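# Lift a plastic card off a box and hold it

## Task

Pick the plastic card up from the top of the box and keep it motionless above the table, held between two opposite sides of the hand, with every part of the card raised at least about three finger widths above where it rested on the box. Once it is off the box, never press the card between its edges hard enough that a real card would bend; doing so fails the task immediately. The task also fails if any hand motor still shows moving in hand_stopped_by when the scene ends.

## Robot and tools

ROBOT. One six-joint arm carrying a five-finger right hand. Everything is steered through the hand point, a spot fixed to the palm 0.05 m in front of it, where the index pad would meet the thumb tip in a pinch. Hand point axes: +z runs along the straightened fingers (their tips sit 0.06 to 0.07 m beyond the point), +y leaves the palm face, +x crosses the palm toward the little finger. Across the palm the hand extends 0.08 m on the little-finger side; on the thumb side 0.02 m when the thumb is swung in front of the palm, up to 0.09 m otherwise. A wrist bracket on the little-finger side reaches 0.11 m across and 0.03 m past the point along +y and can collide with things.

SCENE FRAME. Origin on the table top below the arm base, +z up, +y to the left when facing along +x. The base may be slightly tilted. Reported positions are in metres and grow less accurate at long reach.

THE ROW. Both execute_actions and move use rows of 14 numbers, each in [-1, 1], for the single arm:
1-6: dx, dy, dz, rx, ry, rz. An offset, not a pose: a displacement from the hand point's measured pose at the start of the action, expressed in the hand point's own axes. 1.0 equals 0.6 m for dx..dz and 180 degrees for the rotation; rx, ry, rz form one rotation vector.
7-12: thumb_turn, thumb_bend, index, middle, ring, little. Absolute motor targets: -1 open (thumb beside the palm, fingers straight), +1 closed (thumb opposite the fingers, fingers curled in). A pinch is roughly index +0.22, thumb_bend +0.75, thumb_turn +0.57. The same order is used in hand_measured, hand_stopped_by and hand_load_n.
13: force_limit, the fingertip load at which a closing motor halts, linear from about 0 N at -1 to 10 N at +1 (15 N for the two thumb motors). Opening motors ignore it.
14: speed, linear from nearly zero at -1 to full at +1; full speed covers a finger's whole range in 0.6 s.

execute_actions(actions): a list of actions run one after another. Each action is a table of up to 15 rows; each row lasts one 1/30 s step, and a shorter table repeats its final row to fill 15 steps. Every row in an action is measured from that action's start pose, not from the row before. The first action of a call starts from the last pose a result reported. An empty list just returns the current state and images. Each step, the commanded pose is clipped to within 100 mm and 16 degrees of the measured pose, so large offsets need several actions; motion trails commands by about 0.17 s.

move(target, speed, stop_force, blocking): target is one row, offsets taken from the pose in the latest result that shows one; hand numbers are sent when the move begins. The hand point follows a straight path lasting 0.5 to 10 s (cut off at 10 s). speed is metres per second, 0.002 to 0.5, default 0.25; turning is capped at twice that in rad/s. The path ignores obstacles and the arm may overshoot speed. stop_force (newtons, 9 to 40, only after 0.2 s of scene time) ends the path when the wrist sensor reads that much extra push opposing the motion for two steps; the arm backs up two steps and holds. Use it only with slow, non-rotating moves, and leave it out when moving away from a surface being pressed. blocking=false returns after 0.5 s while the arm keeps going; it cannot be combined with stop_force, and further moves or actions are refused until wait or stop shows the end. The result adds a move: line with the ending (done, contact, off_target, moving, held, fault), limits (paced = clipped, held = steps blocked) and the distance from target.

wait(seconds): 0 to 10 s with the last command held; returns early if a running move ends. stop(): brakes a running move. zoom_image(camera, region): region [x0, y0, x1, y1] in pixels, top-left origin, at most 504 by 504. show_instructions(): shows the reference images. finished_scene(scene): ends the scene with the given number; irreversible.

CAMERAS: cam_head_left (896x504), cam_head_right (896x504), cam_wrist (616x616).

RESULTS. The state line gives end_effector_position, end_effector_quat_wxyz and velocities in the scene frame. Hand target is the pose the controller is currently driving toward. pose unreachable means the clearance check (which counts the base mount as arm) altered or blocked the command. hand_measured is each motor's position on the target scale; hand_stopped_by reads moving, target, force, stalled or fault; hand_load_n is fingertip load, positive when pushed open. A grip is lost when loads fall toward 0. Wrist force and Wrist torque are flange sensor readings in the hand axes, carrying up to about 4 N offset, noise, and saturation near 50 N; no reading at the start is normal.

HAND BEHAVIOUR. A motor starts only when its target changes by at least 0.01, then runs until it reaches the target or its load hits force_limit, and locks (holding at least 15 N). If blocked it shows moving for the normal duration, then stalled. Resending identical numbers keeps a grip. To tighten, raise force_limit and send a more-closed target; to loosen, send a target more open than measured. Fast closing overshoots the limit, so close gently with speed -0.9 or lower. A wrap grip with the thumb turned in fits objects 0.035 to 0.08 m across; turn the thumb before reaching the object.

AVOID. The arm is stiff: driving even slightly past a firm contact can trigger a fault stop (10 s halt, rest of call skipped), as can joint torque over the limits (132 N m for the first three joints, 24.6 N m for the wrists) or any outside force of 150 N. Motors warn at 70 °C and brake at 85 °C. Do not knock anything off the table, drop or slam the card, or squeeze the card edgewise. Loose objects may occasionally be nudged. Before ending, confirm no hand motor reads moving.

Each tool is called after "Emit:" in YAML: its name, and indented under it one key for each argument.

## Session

Emit:
execute_actions:
  actions: []

Emit:
show_instructions:

Scene clock: 0.00 s.
end_effector_position=(+0.3979, -0.3087, +0.1045) hand_measured=(-1.000, -1.000, -1.000, -1.000, -1.000, -1.000) hand_load_n=(+0.0, +0.0, +0.0, +0.0, +0.0, +0.0) hand_stopped_by=(target, target, target, target, target, target) hand_force_limit=0.00 hand_speed=-0.80 end_effector_quat_wxyz=(-0.411, -0.506, +0.571, -0.499) end_effector_velocity=(-0.000, +0.000, -0.000) end_effector_angular_velocity=(-0.000, -0.001, -0.001)
Joint positions: [-0.652 -0.525  1.855 -1.018  2.631 -4.266]
Joint velocities: [ 0.     0.001 -0.    -0.001  0.     0.001]
Wrist force (N, on the end effector, along its own x y z axes, offset not removed): no reading
Wrist torque (N m, same axes, about the end effector's origin, offset not removed): no reading
Hand target: +0.398, -0.309, +0.105; -0.411, -0.506, +0.571, -0.499

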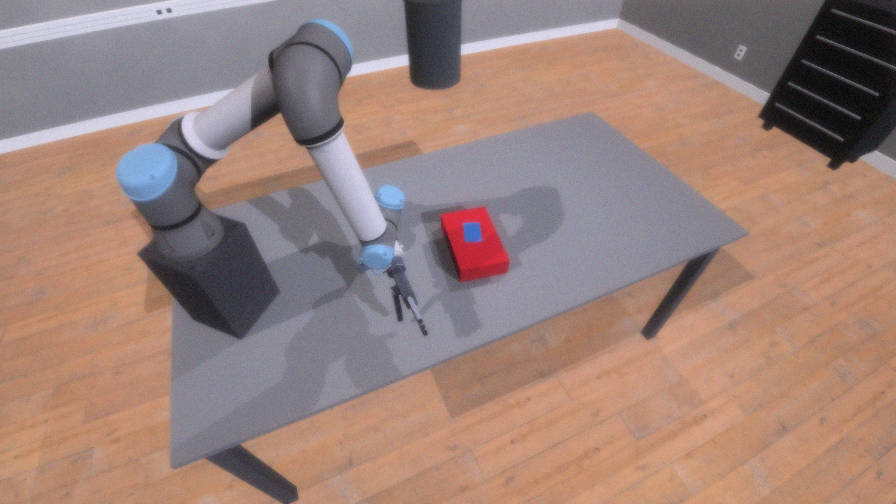

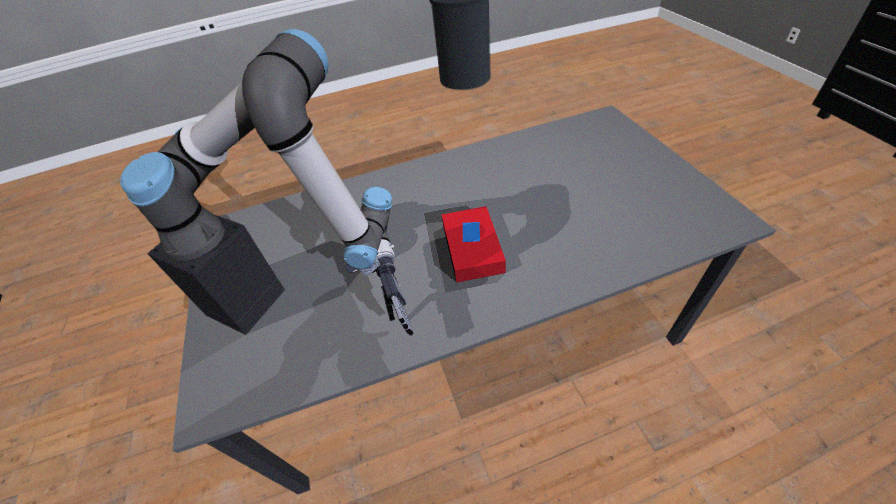

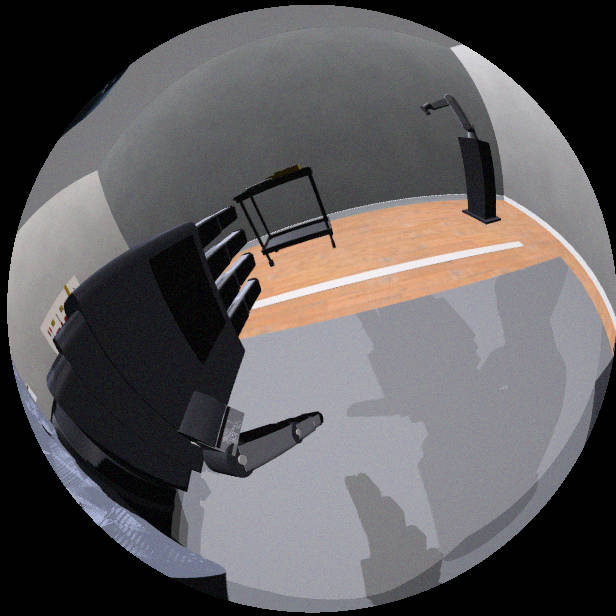

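Reference images for this scene: FIVE-FINGER HAND page 1.

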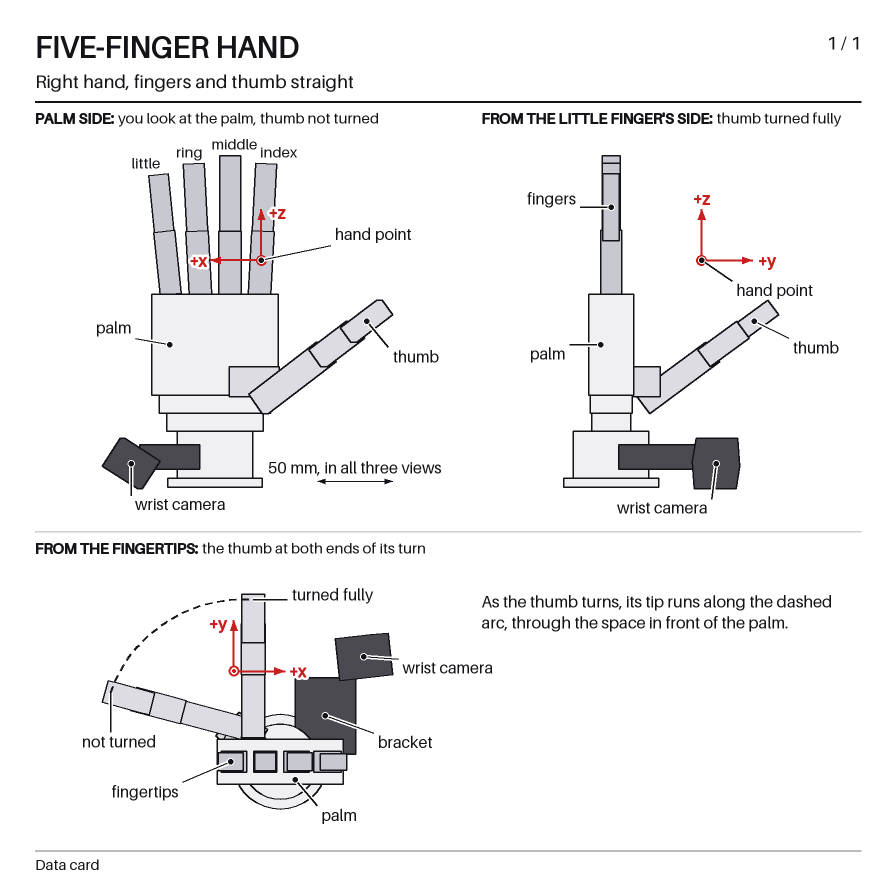

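Emit:
zoom_image:
  camera: "cam_head_left"
  region: [400, 170, 560, 300]

Emit:
zoom_image:
  camera: "cam_head_right"
  region: [400, 170, 560, 300]

Emit:
zoom_image:
  camera: "cam_head_right"
  region: [300, 170, 480, 350]

Region (400, 170, 560, 300) of cam_head_left's 896x504 image, scaled by 3.150, with more detail than that image has; it fills the top 410 rows of this view, and the rest is white.

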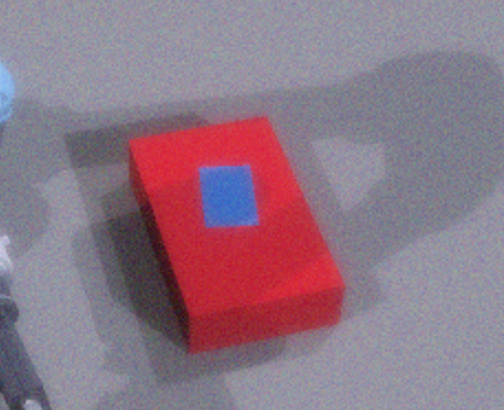

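Region (400, 170, 560, 300) of cam_head_right's 896x504 image, scaled by 3.150, with more detail than that image has; it fills the top 410 rows of this view, and the rest is white.

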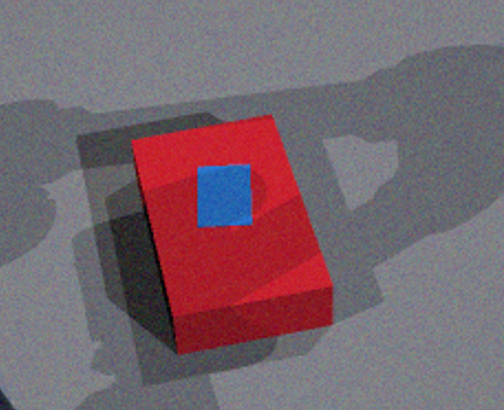

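Region (300, 170, 480, 350) of cam_head_right's 896x504 image, scaled by 2.800, with more detail than that image has.

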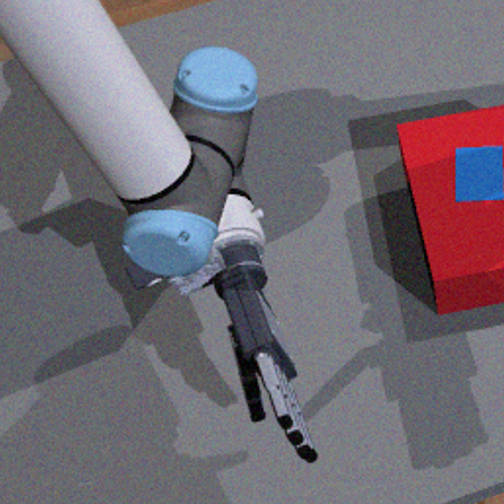

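Emit:
move:
  target: [-0.1418, -0.5132, -0.4672, 0.0437, -0.2691, 0.3332, -0.97, -0.5, -0.9, -0.9, -0.97, -0.97, -0.5, 0.5]
  speed: 0.35

Scene clock: 72.63 s.
end_effector_position=(+0.7053, -0.0155, +0.1154) hand_measured=(-0.970, -0.500, -0.900, -0.900, -0.970, -0.970) hand_load_n=(+0.0, +0.0, +0.0, +0.0, +0.0, +0.0) hand_stopped_by=(target, target, target, target, target, target) hand_force_limit=-0.50 hand_speed=0.50 end_effector_quat_wxyz=(+0.177, -0.339, +0.820, -0.427) end_effector_velocity=(+0.001, +0.001, -0.001) end_effector_angular_velocity=(+0.004, -0.004, +0.001)
Joint positions: [-0.289 -0.567  1.413 -0.127  2.133 -2.705]
Joint velocities: [ 0.001  0.002 -0.003 -0.001 -0.002  0.004]
Wrist force (N, on the end effector, along its own x y z axes, offset not removed): [1.6 1.1 1.5]
Wrist torque (N m, same axes, about the end effector's origin, offset not removed): [0.06 -0.27 0.06]
Hand target: +0.705, -0.015, +0.115; +0.177, -0.339, +0.820, -0.427
Off the commanded pose: 0.000 m, 0 deg.
move: done

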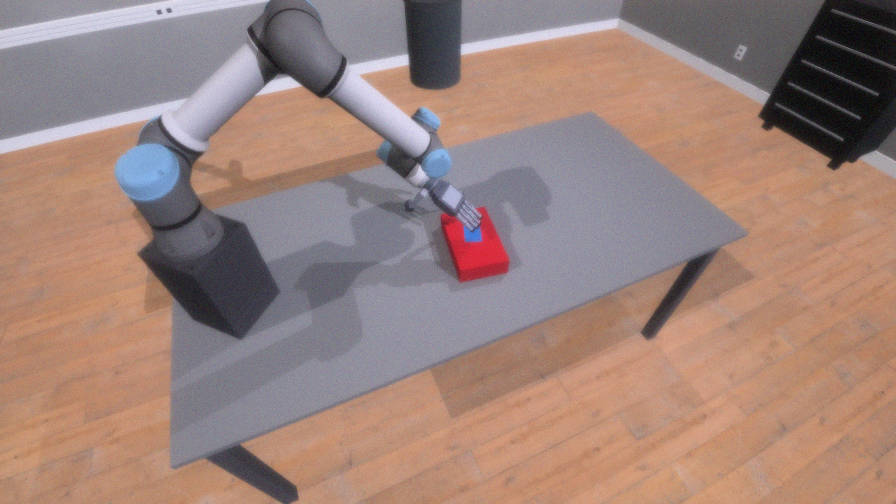

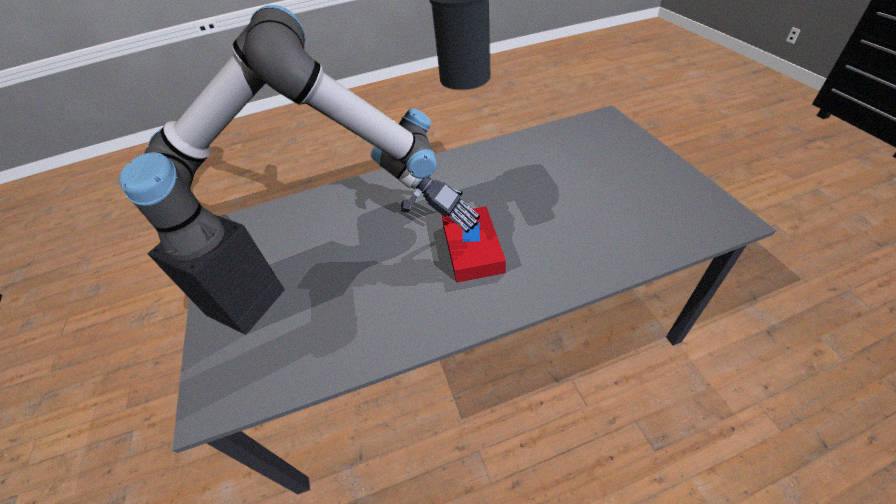

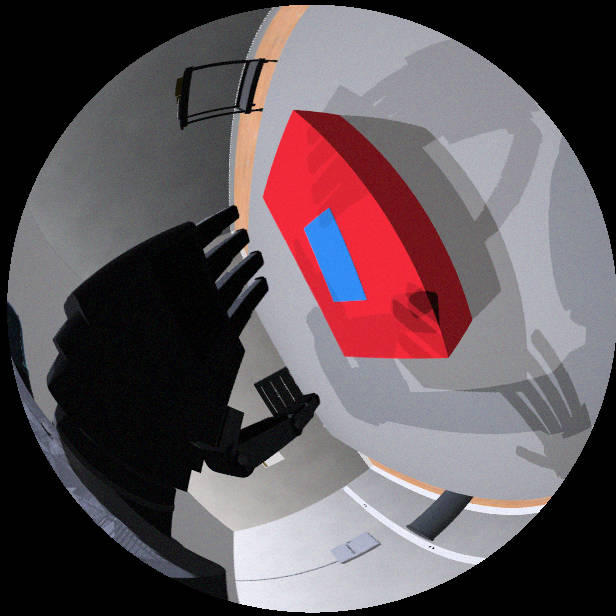

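Emit:
execute_actions:
  actions: []

Scene clock: 94.97 s.
end_effector_position=(+0.7054, -0.0154, +0.1154) hand_measured=(-0.970, -0.500, -0.900, -0.900, -0.970, -0.970) hand_load_n=(+0.0, +0.0, +0.0, +0.0, +0.0, +0.0) hand_stopped_by=(target, target, target, target, target, target) hand_force_limit=-0.50 hand_speed=0.50 end_effector_quat_wxyz=(+0.177, -0.339, +0.820, -0.427) end_effector_velocity=(-0.000, +0.000, -0.001) end_effector_angular_velocity=(+0.001, +0.000, -0.001)
Joint positions: [-0.288 -0.567  1.413 -0.127  2.133 -2.704]
Joint velocities: [-0.     0.001  0.     0.     0.     0.002]
Wrist force (N, on the end effector, along its own x y z axes, offset not removed): [-0.6 -0.7 1.1]
Wrist torque (N m, same axes, about the end effector's origin, offset not removed): [-0.20 0.06 -0.07]
Hand target: +0.705, -0.015, +0.115; +0.177, -0.339, +0.820, -0.427
Off the commanded pose: 0.000 m, 0 deg.

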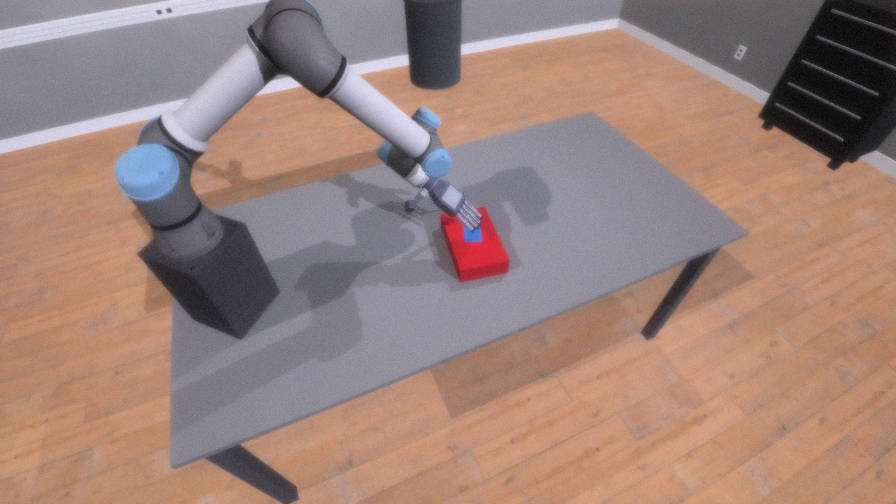

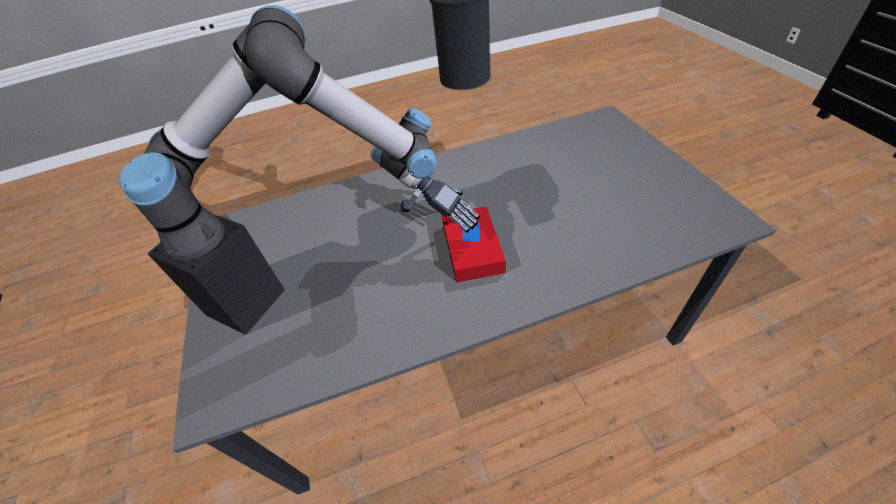

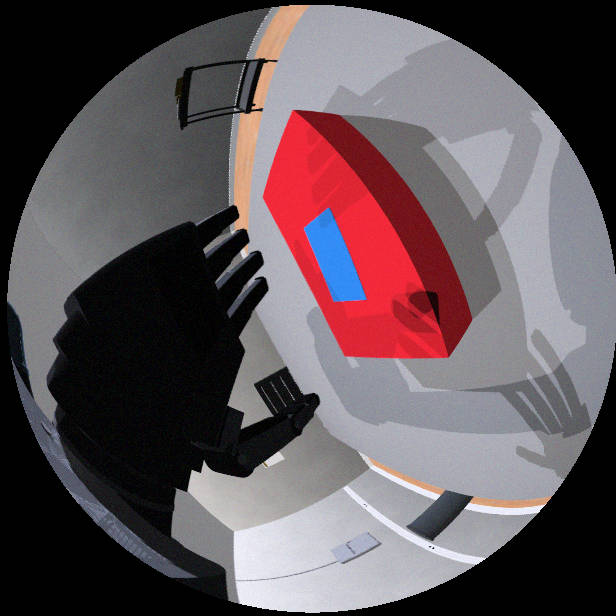

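Emit:
zoom_image:
  camera: "cam_wrist"
  region: [240, 90, 500, 380]

Emit:
zoom_image:
  camera: "cam_head_right"
  region: [400, 170, 560, 300]

Region (240, 90, 500, 380) of cam_wrist's 616x616 image, scaled by 1.738, with more detail than that image has; it fills the left 452 columns of this view, and the rest is white.

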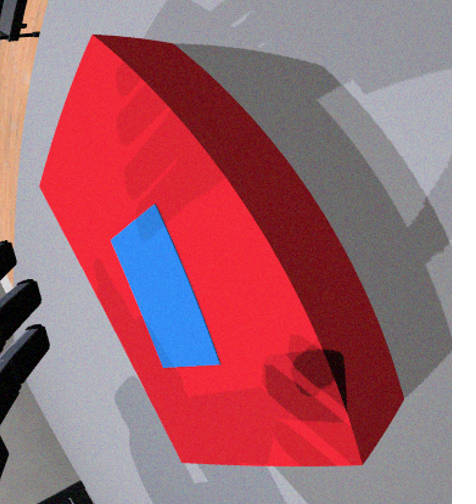

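Region (400, 170, 560, 300) of cam_head_right's 896x504 image, scaled by 3.150, with more detail than that image has; it fills the top 410 rows of this view, and the rest is white.

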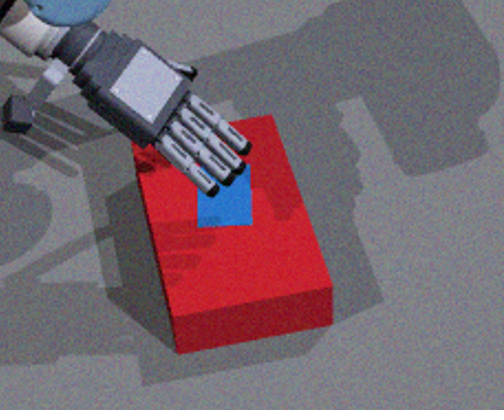

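Emit:
move:
  target: [-0.0112, 0.0547, 0.045, 0, 0, 0, -0.97, -0.5, -0.9, -0.9, -0.97, -0.97, -0.5, 0.5]
  speed: 0.1

Scene clock: 138.67 s.
end_effector_position=(+0.7125, -0.0130, +0.0732) hand_measured=(-0.970, -0.500, -0.900, -0.900, -0.970, -0.970) hand_load_n=(+0.0, +0.0, +0.0, +0.0, +0.0, +0.0) hand_stopped_by=(target, target, target, target, target, target) hand_force_limit=-0.50 hand_speed=0.50 end_effector_quat_wxyz=(+0.177, -0.339, +0.820, -0.427) end_effector_velocity=(+0.000, +0.001, -0.002) end_effector_angular_velocity=(-0.000, +0.002, +0.001)
Joint positions: [-0.284 -0.477  1.359 -0.162  2.137 -2.701]
Joint velocities: [ 0.001  0.005 -0.003 -0.    -0.    -0.001]
Wrist force (N, on the end effector, along its own x y z axes, offset not removed): [0.3 0.1 0.9]
Wrist torque (N m, same axes, about the end effector's origin, offset not removed): [0.03 -0.05 0.09]
Hand target: +0.713, -0.013, +0.073; +0.177, -0.339, +0.820, -0.427
Off the commanded pose: 0.000 m, 0 deg.
move: done

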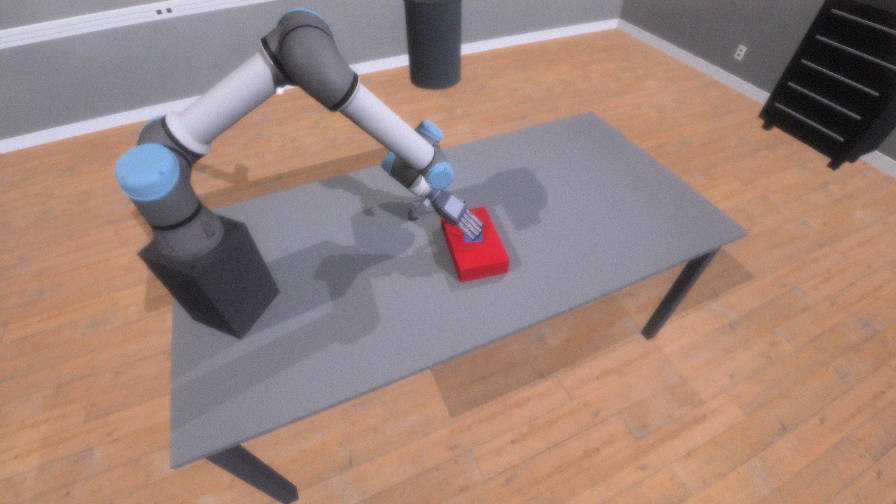

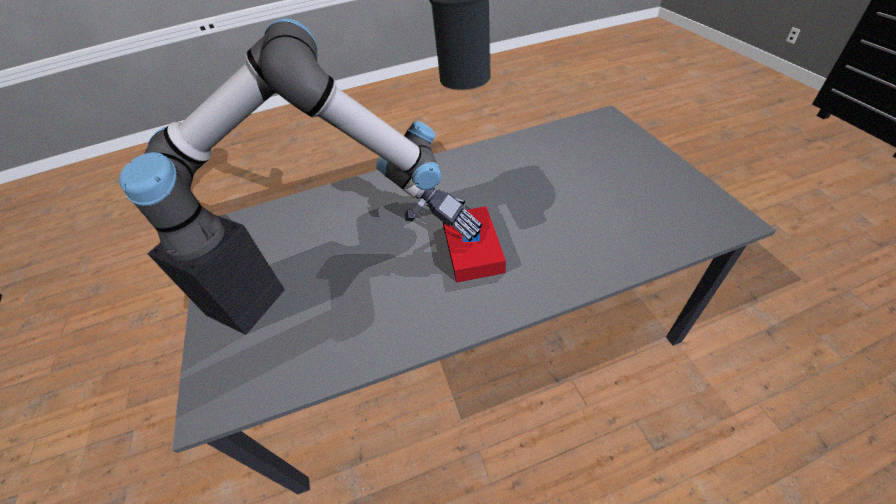

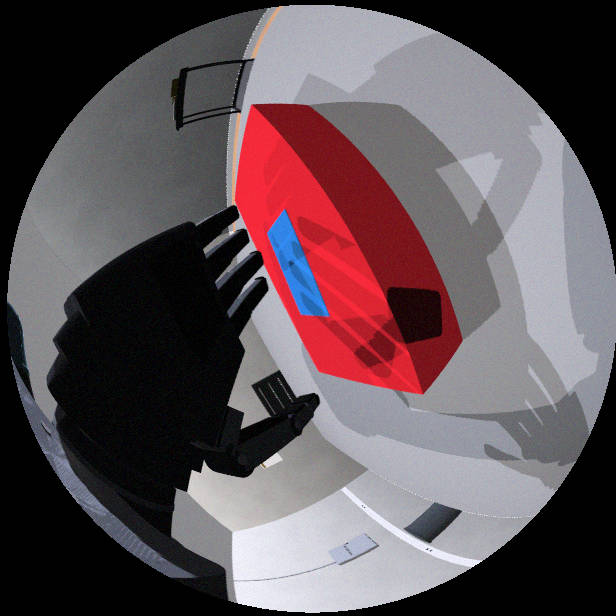

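Emit:
zoom_image:
  camera: "cam_wrist"
  region: [200, 90, 480, 410]

Emit:
zoom_image:
  camera: "cam_head_right"
  region: [400, 170, 560, 300]

Emit:
zoom_image:
  camera: "cam_head_left"
  region: [400, 170, 560, 300]

Region (200, 90, 480, 410) of cam_wrist's 616x616 image, scaled by 1.575, with more detail than that image has; it fills the left 441 columns of this view, and the rest is white.

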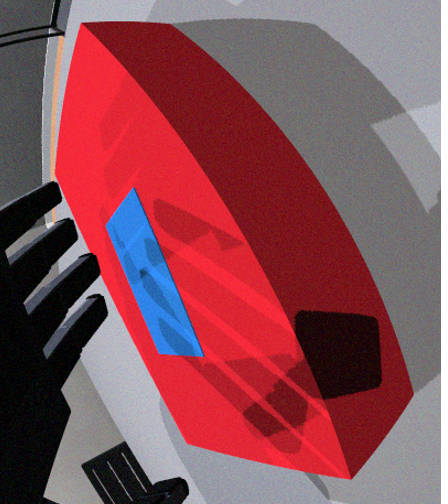

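Region (400, 170, 560, 300) of cam_head_right's 896x504 image, scaled by 3.150, with more detail than that image has; it fills the top 410 rows of this view, and the rest is white.

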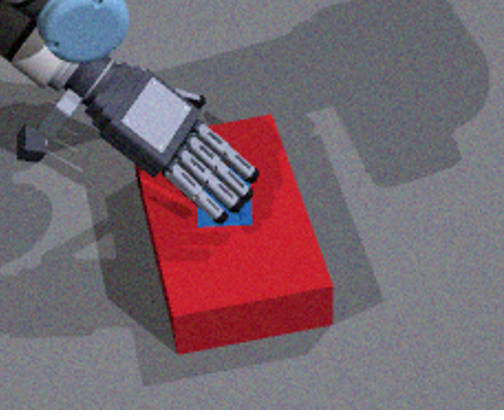

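Region (400, 170, 560, 300) of cam_head_left's 896x504 image, scaled by 3.150, with more detail than that image has; it fills the top 410 rows of this view, and the rest is white.

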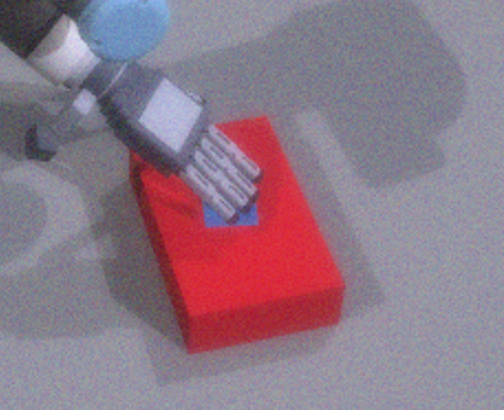

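Emit:
execute_actions:
  actions:
    - [[0,0,0,0,0,0,-0.97,-0.5,-0.4,-0.4,-0.97,-0.97,-0.5,-0.72]]
    - [[0,0,0,0,0,0,-0.97,-0.5,-0.4,-0.4,-0.97,-0.97,-0.5,-0.78]]

Scene clock: 175.83 s.
end_effector_position=(+0.7125, -0.0130, +0.0732) hand_measured=(-0.970, -0.500, -0.528, -0.614, -0.970, -0.970) hand_load_n=(+0.0, +0.0, +0.0, +2.0, +0.0, +0.0) hand_stopped_by=(target, target, moving, force, target, target) hand_force_limit=-0.50 hand_speed=-0.78 end_effector_quat_wxyz=(+0.177, -0.339, +0.820, -0.427) end_effector_velocity=(+0.001, +0.000, +0.001) end_effector_angular_velocity=(-0.001, -0.002, +0.001)
Joint positions: [-0.284 -0.477  1.359 -0.162  2.137 -2.701]
Joint velocities: [ 0.001 -0.001 -0.    -0.002 -0.    -0.001]
Wrist force (N, on the end effector, along its own x y z axes, offset not removed): [1.2 -2.6 -1.1]
Wrist torque (N m, same axes, about the end effector's origin, offset not removed): [0.31 -0.16 -0.08]
Hand target: +0.713, -0.013, +0.073; +0.177, -0.339, +0.820, -0.427
Off the commanded pose: 0.000 m, 0 deg.

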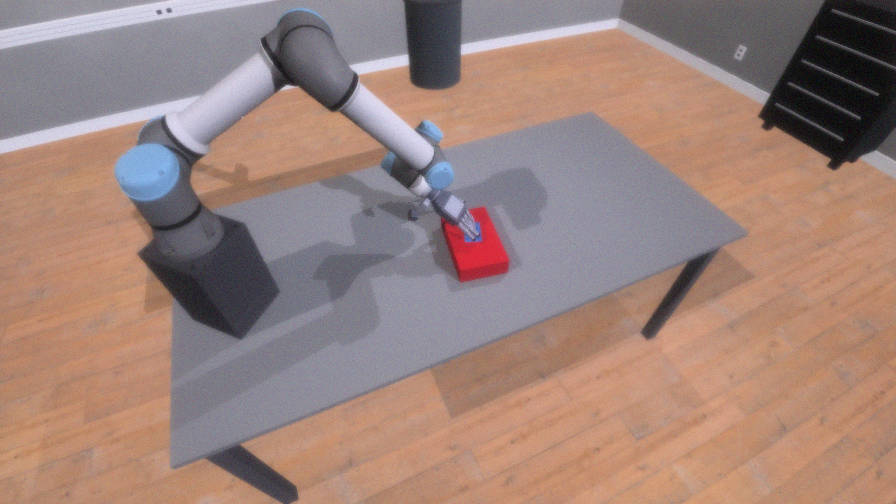

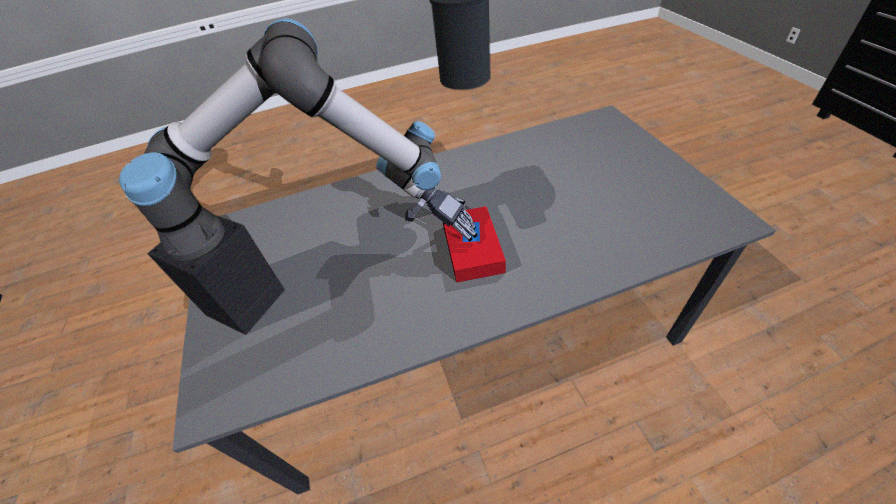

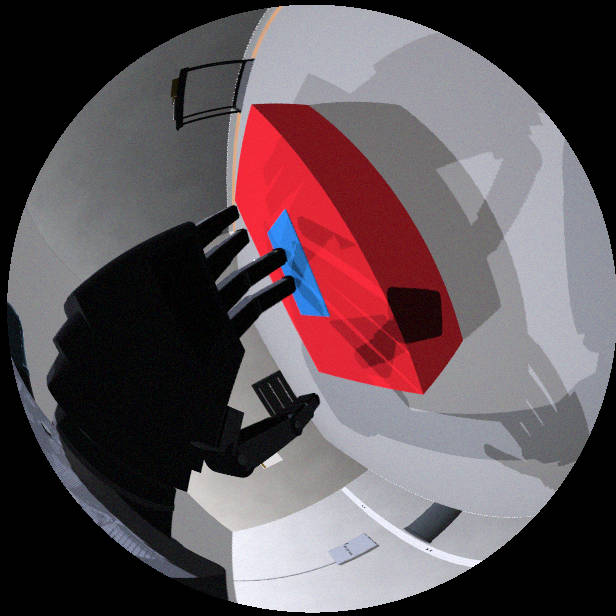

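Emit:
execute_actions:
  actions: []

Emit:
zoom_image:
  camera: "cam_wrist"
  region: [230, 190, 370, 340]

Emit:
zoom_image:
  camera: "cam_head_right"
  region: [400, 170, 560, 300]

Scene clock: 179.50 s.
end_effector_position=(+0.7125, -0.0130, +0.0732) hand_measured=(-0.970, -0.500, -0.468, -0.614, -0.970, -0.970) hand_load_n=(+0.0, +0.0, +3.0, +0.5, +0.0, +0.0) hand_stopped_by=(target, target, force, force, target, target) hand_force_limit=-0.50 hand_speed=-0.78 end_effector_quat_wxyz=(+0.177, -0.339, +0.820, -0.427) end_effector_velocity=(+0.000, +0.000, +0.001) end_effector_angular_velocity=(-0.001, -0.001, +0.001)
Joint positions: [-0.284 -0.477  1.359 -0.162  2.137 -2.701]
Joint velocities: [ 0.001 -0.002 -0.     0.001  0.    -0.001]
Wrist force (N, on the end effector, along its own x y z axes, offset not removed): [0.7 -6.9 -2.2]
Wrist torque (N m, same axes, about the end effector's origin, offset not removed): [0.29 -0.12 -0.15]
Hand target: +0.713, -0.013, +0.073; +0.177, -0.339, +0.820, -0.427
Off the commanded pose: 0.000 m, 0 deg.

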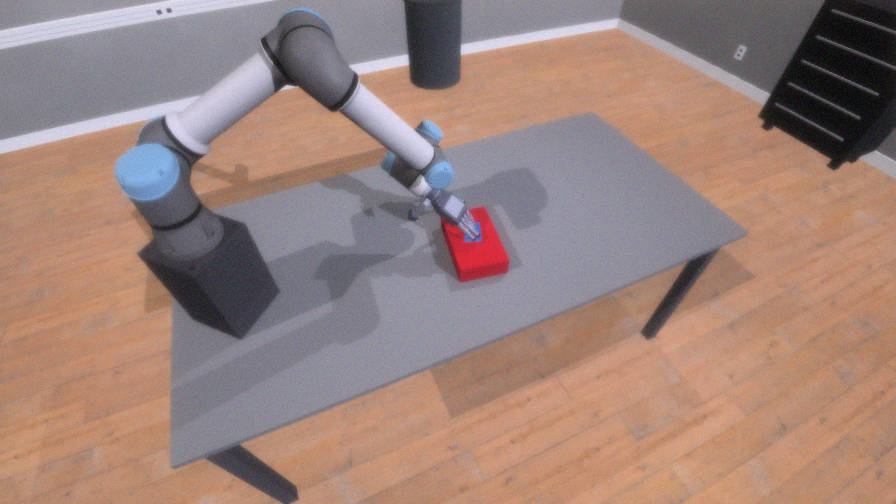

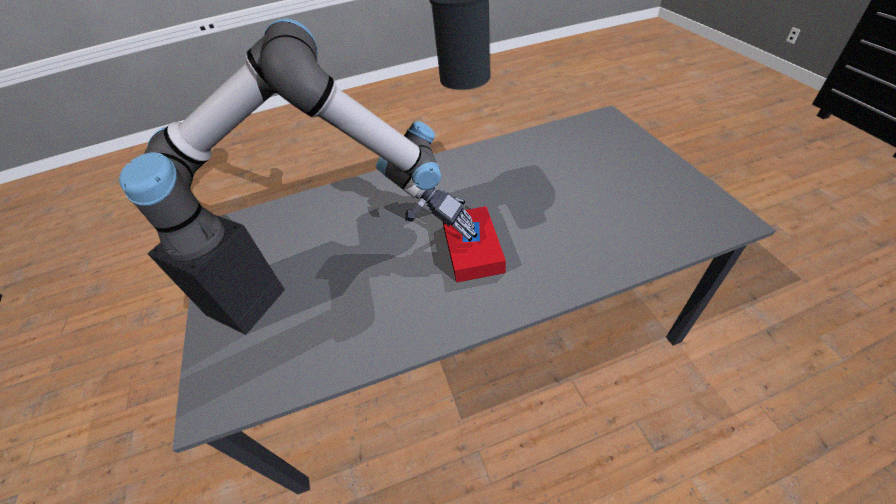

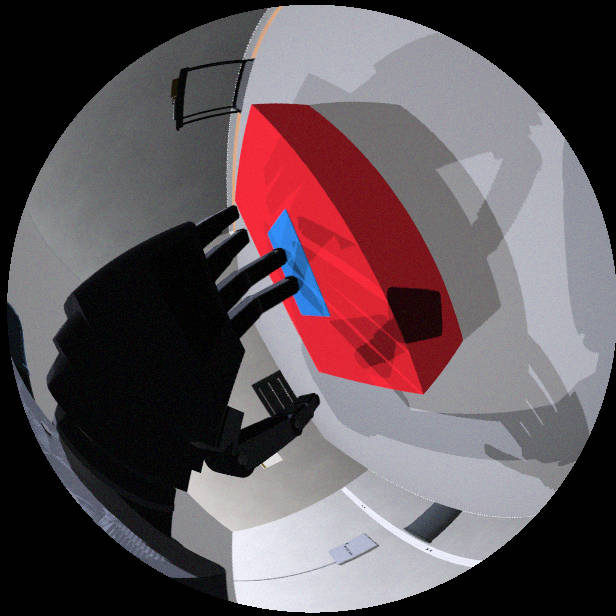

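Region (230, 190, 370, 340) of cam_wrist's 616x616 image, scaled by 3.360, with more detail than that image has; it fills the left 470 columns of this view, and the rest is white.

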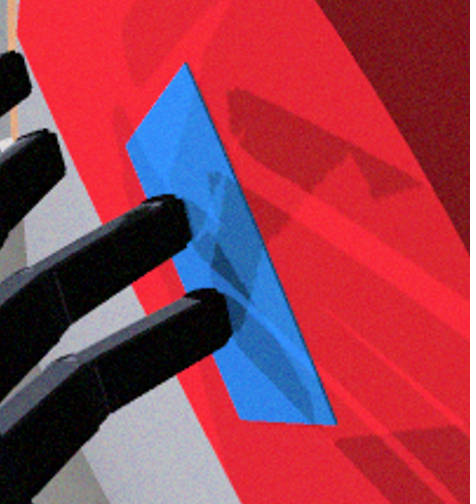

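Region (400, 170, 560, 300) of cam_head_right's 896x504 image, scaled by 3.150, with more detail than that image has; it fills the top 410 rows of this view, and the rest is white.

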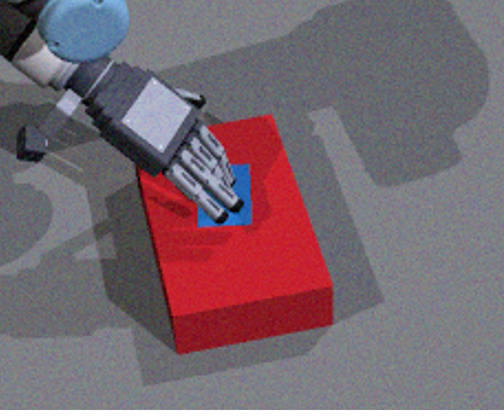

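Emit:
move:
  target: [0.0633, 0.0468, -0.0669, 0, 0, 0, -0.97, -0.5, -0.4, -0.42, -0.97, -0.97, -0.5, -0.8]
  speed: 0.04

Emit:
zoom_image:
  camera: "cam_wrist"
  region: [200, 90, 480, 410]

Emit:
zoom_image:
  camera: "cam_head_right"
  region: [400, 170, 560, 300]

Scene clock: 209.93 s.
end_effector_position=(+0.6512, -0.0051, +0.0732) hand_measured=(-0.970, -0.500, -0.468, -0.606, -0.970, -0.970) hand_load_n=(+0.0, +0.0, +2.0, +4.0, +0.0, +0.0) hand_stopped_by=(target, target, force, force, target, target) hand_force_limit=-0.50 hand_speed=-0.80 end_effector_quat_wxyz=(+0.177, -0.339, +0.820, -0.427) end_effector_velocity=(-0.001, -0.000, +0.001) end_effector_angular_velocity=(-0.000, -0.002, -0.000)
Joint positions: [-0.279 -0.559  1.577 -0.297  2.141 -2.697]
Joint velocities: [-0.    -0.003  0.006 -0.005  0.    -0.   ]
Wrist force (N, on the end effector, along its own x y z axes, offset not removed): [-1.7 -10.3 -3.9]
Wrist torque (N m, same axes, about the end effector's origin, offset not removed): [0.32 -0.03 -0.35]
Hand target: +0.651, -0.005, +0.073; +0.177, -0.339, +0.820, -0.427
Off the commanded pose: 0.000 m, 0 deg.
move: done

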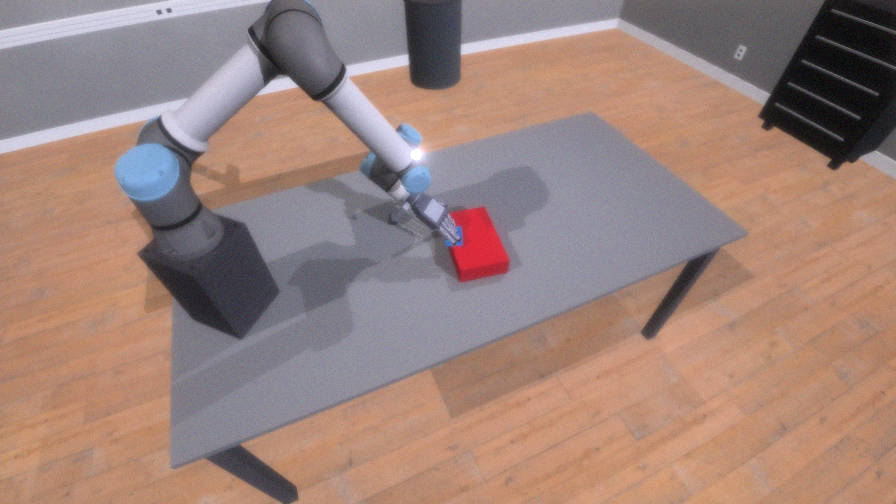

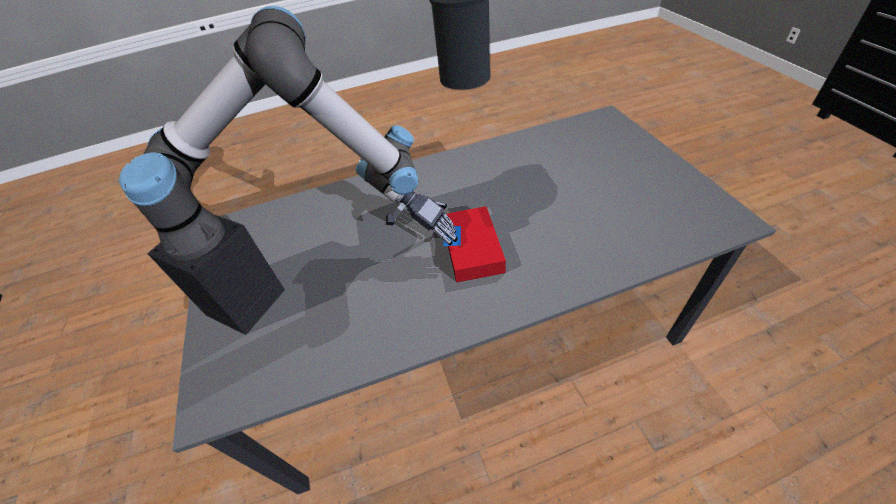

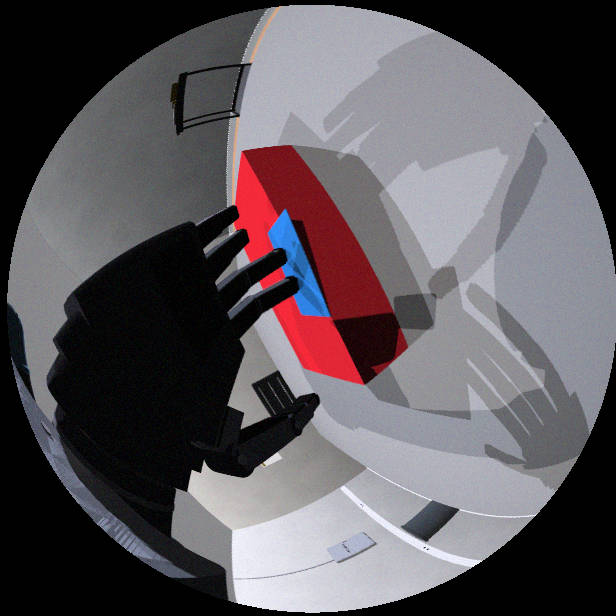

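Region (200, 90, 480, 410) of cam_wrist's 616x616 image, scaled by 1.575, with more detail than that image has; it fills the left 441 columns of this view, and the rest is white.

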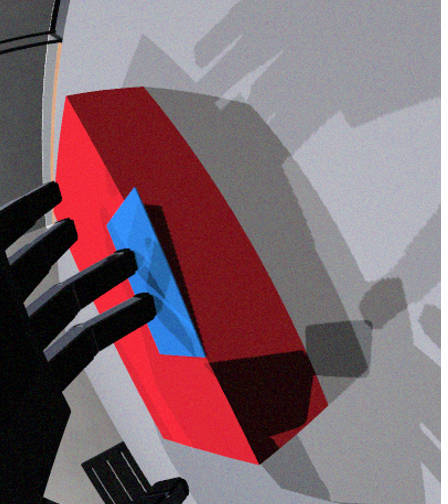

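Region (400, 170, 560, 300) of cam_head_right's 896x504 image, scaled by 3.150, with more detail than that image has; it fills the top 410 rows of this view, and the rest is white.

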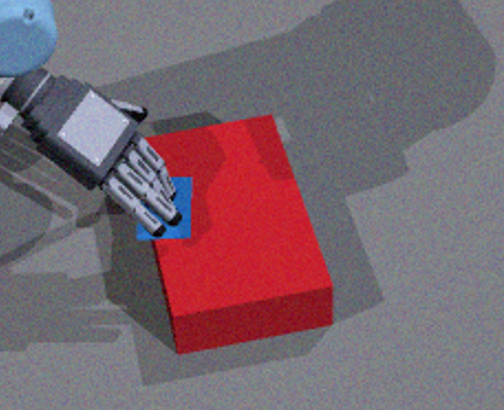

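Emit:
zoom_image:
  camera: "cam_wrist"
  region: [230, 190, 370, 340]

Emit:
zoom_image:
  camera: "cam_head_right"
  region: [425, 205, 485, 265]

Region (230, 190, 370, 340) of cam_wrist's 616x616 image, scaled by 3.360, with more detail than that image has; it fills the left 470 columns of this view, and the rest is white.

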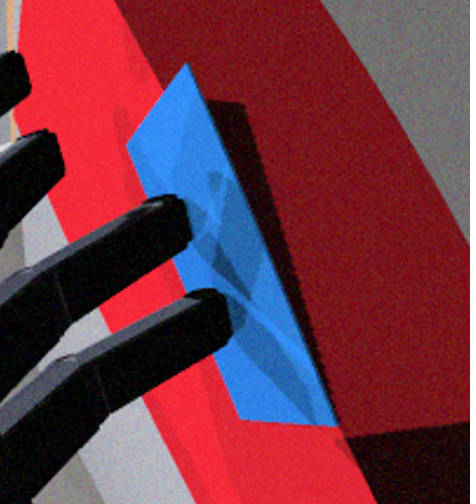

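Region (425, 205, 485, 265) of cam_head_right's 896x504 image, scaled by 8.400, with more detail than that image has.

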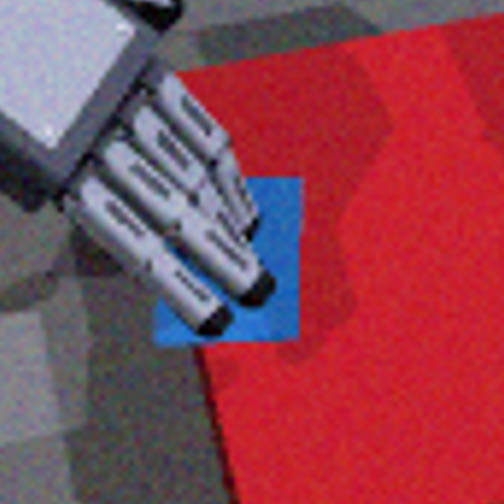

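Emit:
execute_actions:
  actions:
    - [[0.0004,0.0003,-0.0004,0,0,0,-0.97,-0.5,-0.4,-0.42,-0.97,-0.97,-0.5,-0.8],[0.001,0.0007,-0.0011,0,0,0,-0.97,-0.5,-0.4,-0.42,-0.97,-0.97,-0.5,-0.8],[0.0018,0.0013,-0.0019,0,0,0,-0.97,-0.5,-0.4,-0.42,-0.97,-0.97,-0.5,-0.8],[0.0027,0.002,-0.0029,0,0,0,-0.97,-0.5,-0.4,-0.42,-0.97,-0.97,-0.5,-0.8],[0.0037,0.0027,-0.0039,0,0,0,-0.97,-0.5,-0.4,-0.42,-0.97,-0.97,-0.5,-0.8],[0.0047,0.0035,-0.005,0,0,0,-0.97,-0.5,-0.4,-0.42,-0.97,-0.97,-0.5,-0.8],[0.0057,0.0042,-0.006,0,0,0,-0.97,-0.5,-0.4,-0.42,-0.97,-0.97,-0.5,-0.8],[0.0067,0.005,-0.0071,0,0,0,-0.97,-0.5,-0.4,-0.42,-0.97,-0.97,-0.5,-0.8],[0.0077,0.0057,-0.0081,0,0,0,-0.97,-0.5,-0.4,-0.42,-0.97,-0.97,-0.5,-0.8],[0.0087,0.0064,-0.0092,0,0,0,-0.97,-0.5,-0.4,-0.42,-0.97,-0.97,-0.5,-0.8],[0.0097,0.0072,-0.0102,0,0,0,-0.97,-0.5,-0.4,-0.42,-0.97,-0.97,-0.5,-0.8],[0.0106,0.0078,-0.0112,0,0,0,-0.97,-0.5,-0.4,-0.42,-0.97,-0.97,-0.5,-0.8],[0.0114,0.0084,-0.012,0,0,0,-0.97,-0.5,-0.4,-0.42,-0.97,-0.97,-0.5,-0.8],[0.012,0.0088,-0.0126,0,0,0,-0.97,-0.5,-0.4,-0.42,-0.97,-0.97,-0.5,-0.8],[0.0123,0.0091,-0.0129,0,0,0,-0.97,-0.5,-0.4,-0.42,-0.97,-0.97,-0.5,-0.8]]

Scene clock: 324.00 s.
end_effector_position=(+0.6418, -0.0038, +0.0731) hand_measured=(-0.970, -0.500, -0.468, -0.606, -0.970, -0.970) hand_load_n=(+0.0, +0.0, +2.5, +4.5, +0.0, +0.0) hand_stopped_by=(target, target, force, force, target, target) hand_force_limit=-0.50 hand_speed=-0.80 end_effector_quat_wxyz=(+0.177, -0.339, +0.820, -0.427) end_effector_velocity=(-0.022, +0.002, +0.001) end_effector_angular_velocity=(-0.001, -0.001, -0.002)
Joint positions: [-0.278 -0.57   1.609 -0.316  2.141 -2.696]
Joint velocities: [ 0.002 -0.026  0.074 -0.048  0.003  0.002]
Wrist force (N, on the end effector, along its own x y z axes, offset not removed): [-0.9 -7.4 -2.6]
Wrist torque (N m, same axes, about the end effector's origin, offset not removed): [0.78 -0.22 -0.09]
Hand target: +0.639, -0.004, +0.073; +0.177, -0.339, +0.820, -0.427
Off the commanded pose: 0.003 m, 0 deg.

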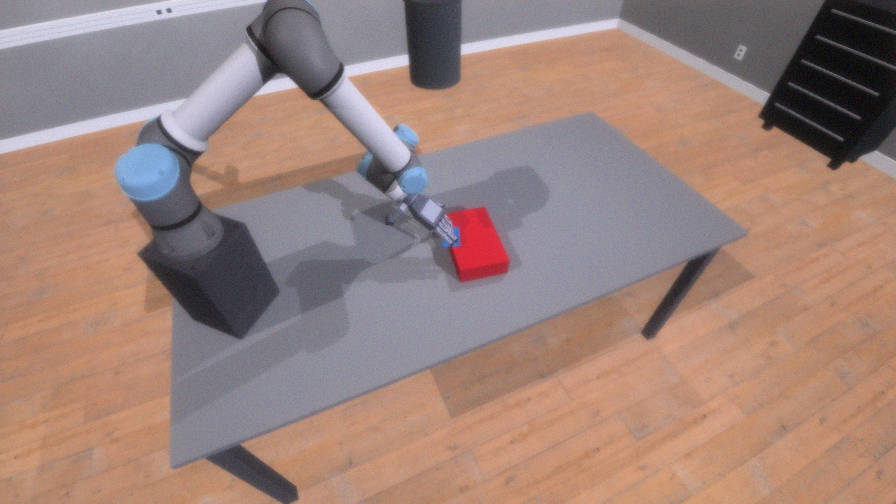

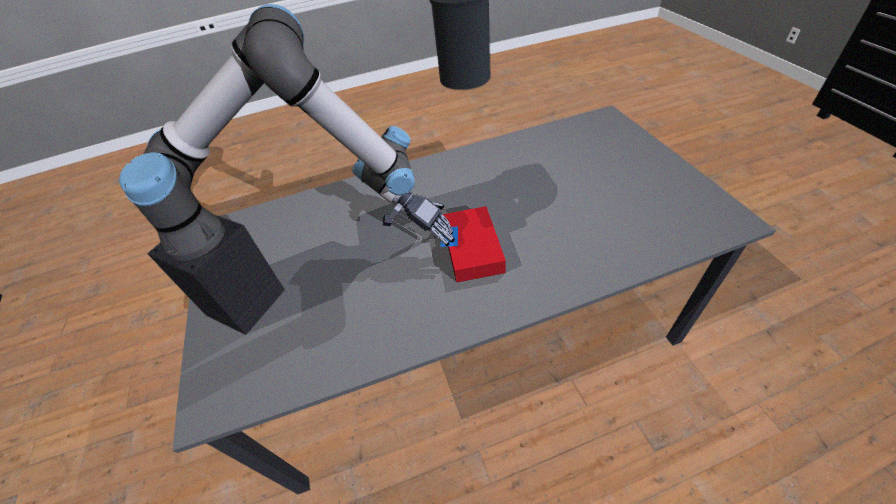

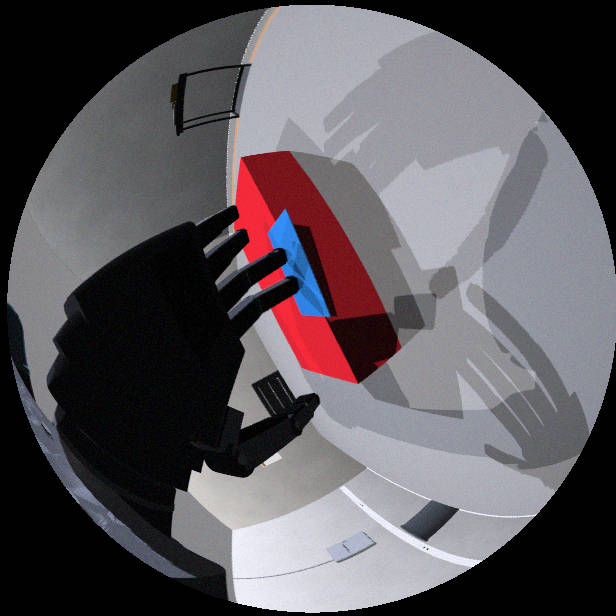

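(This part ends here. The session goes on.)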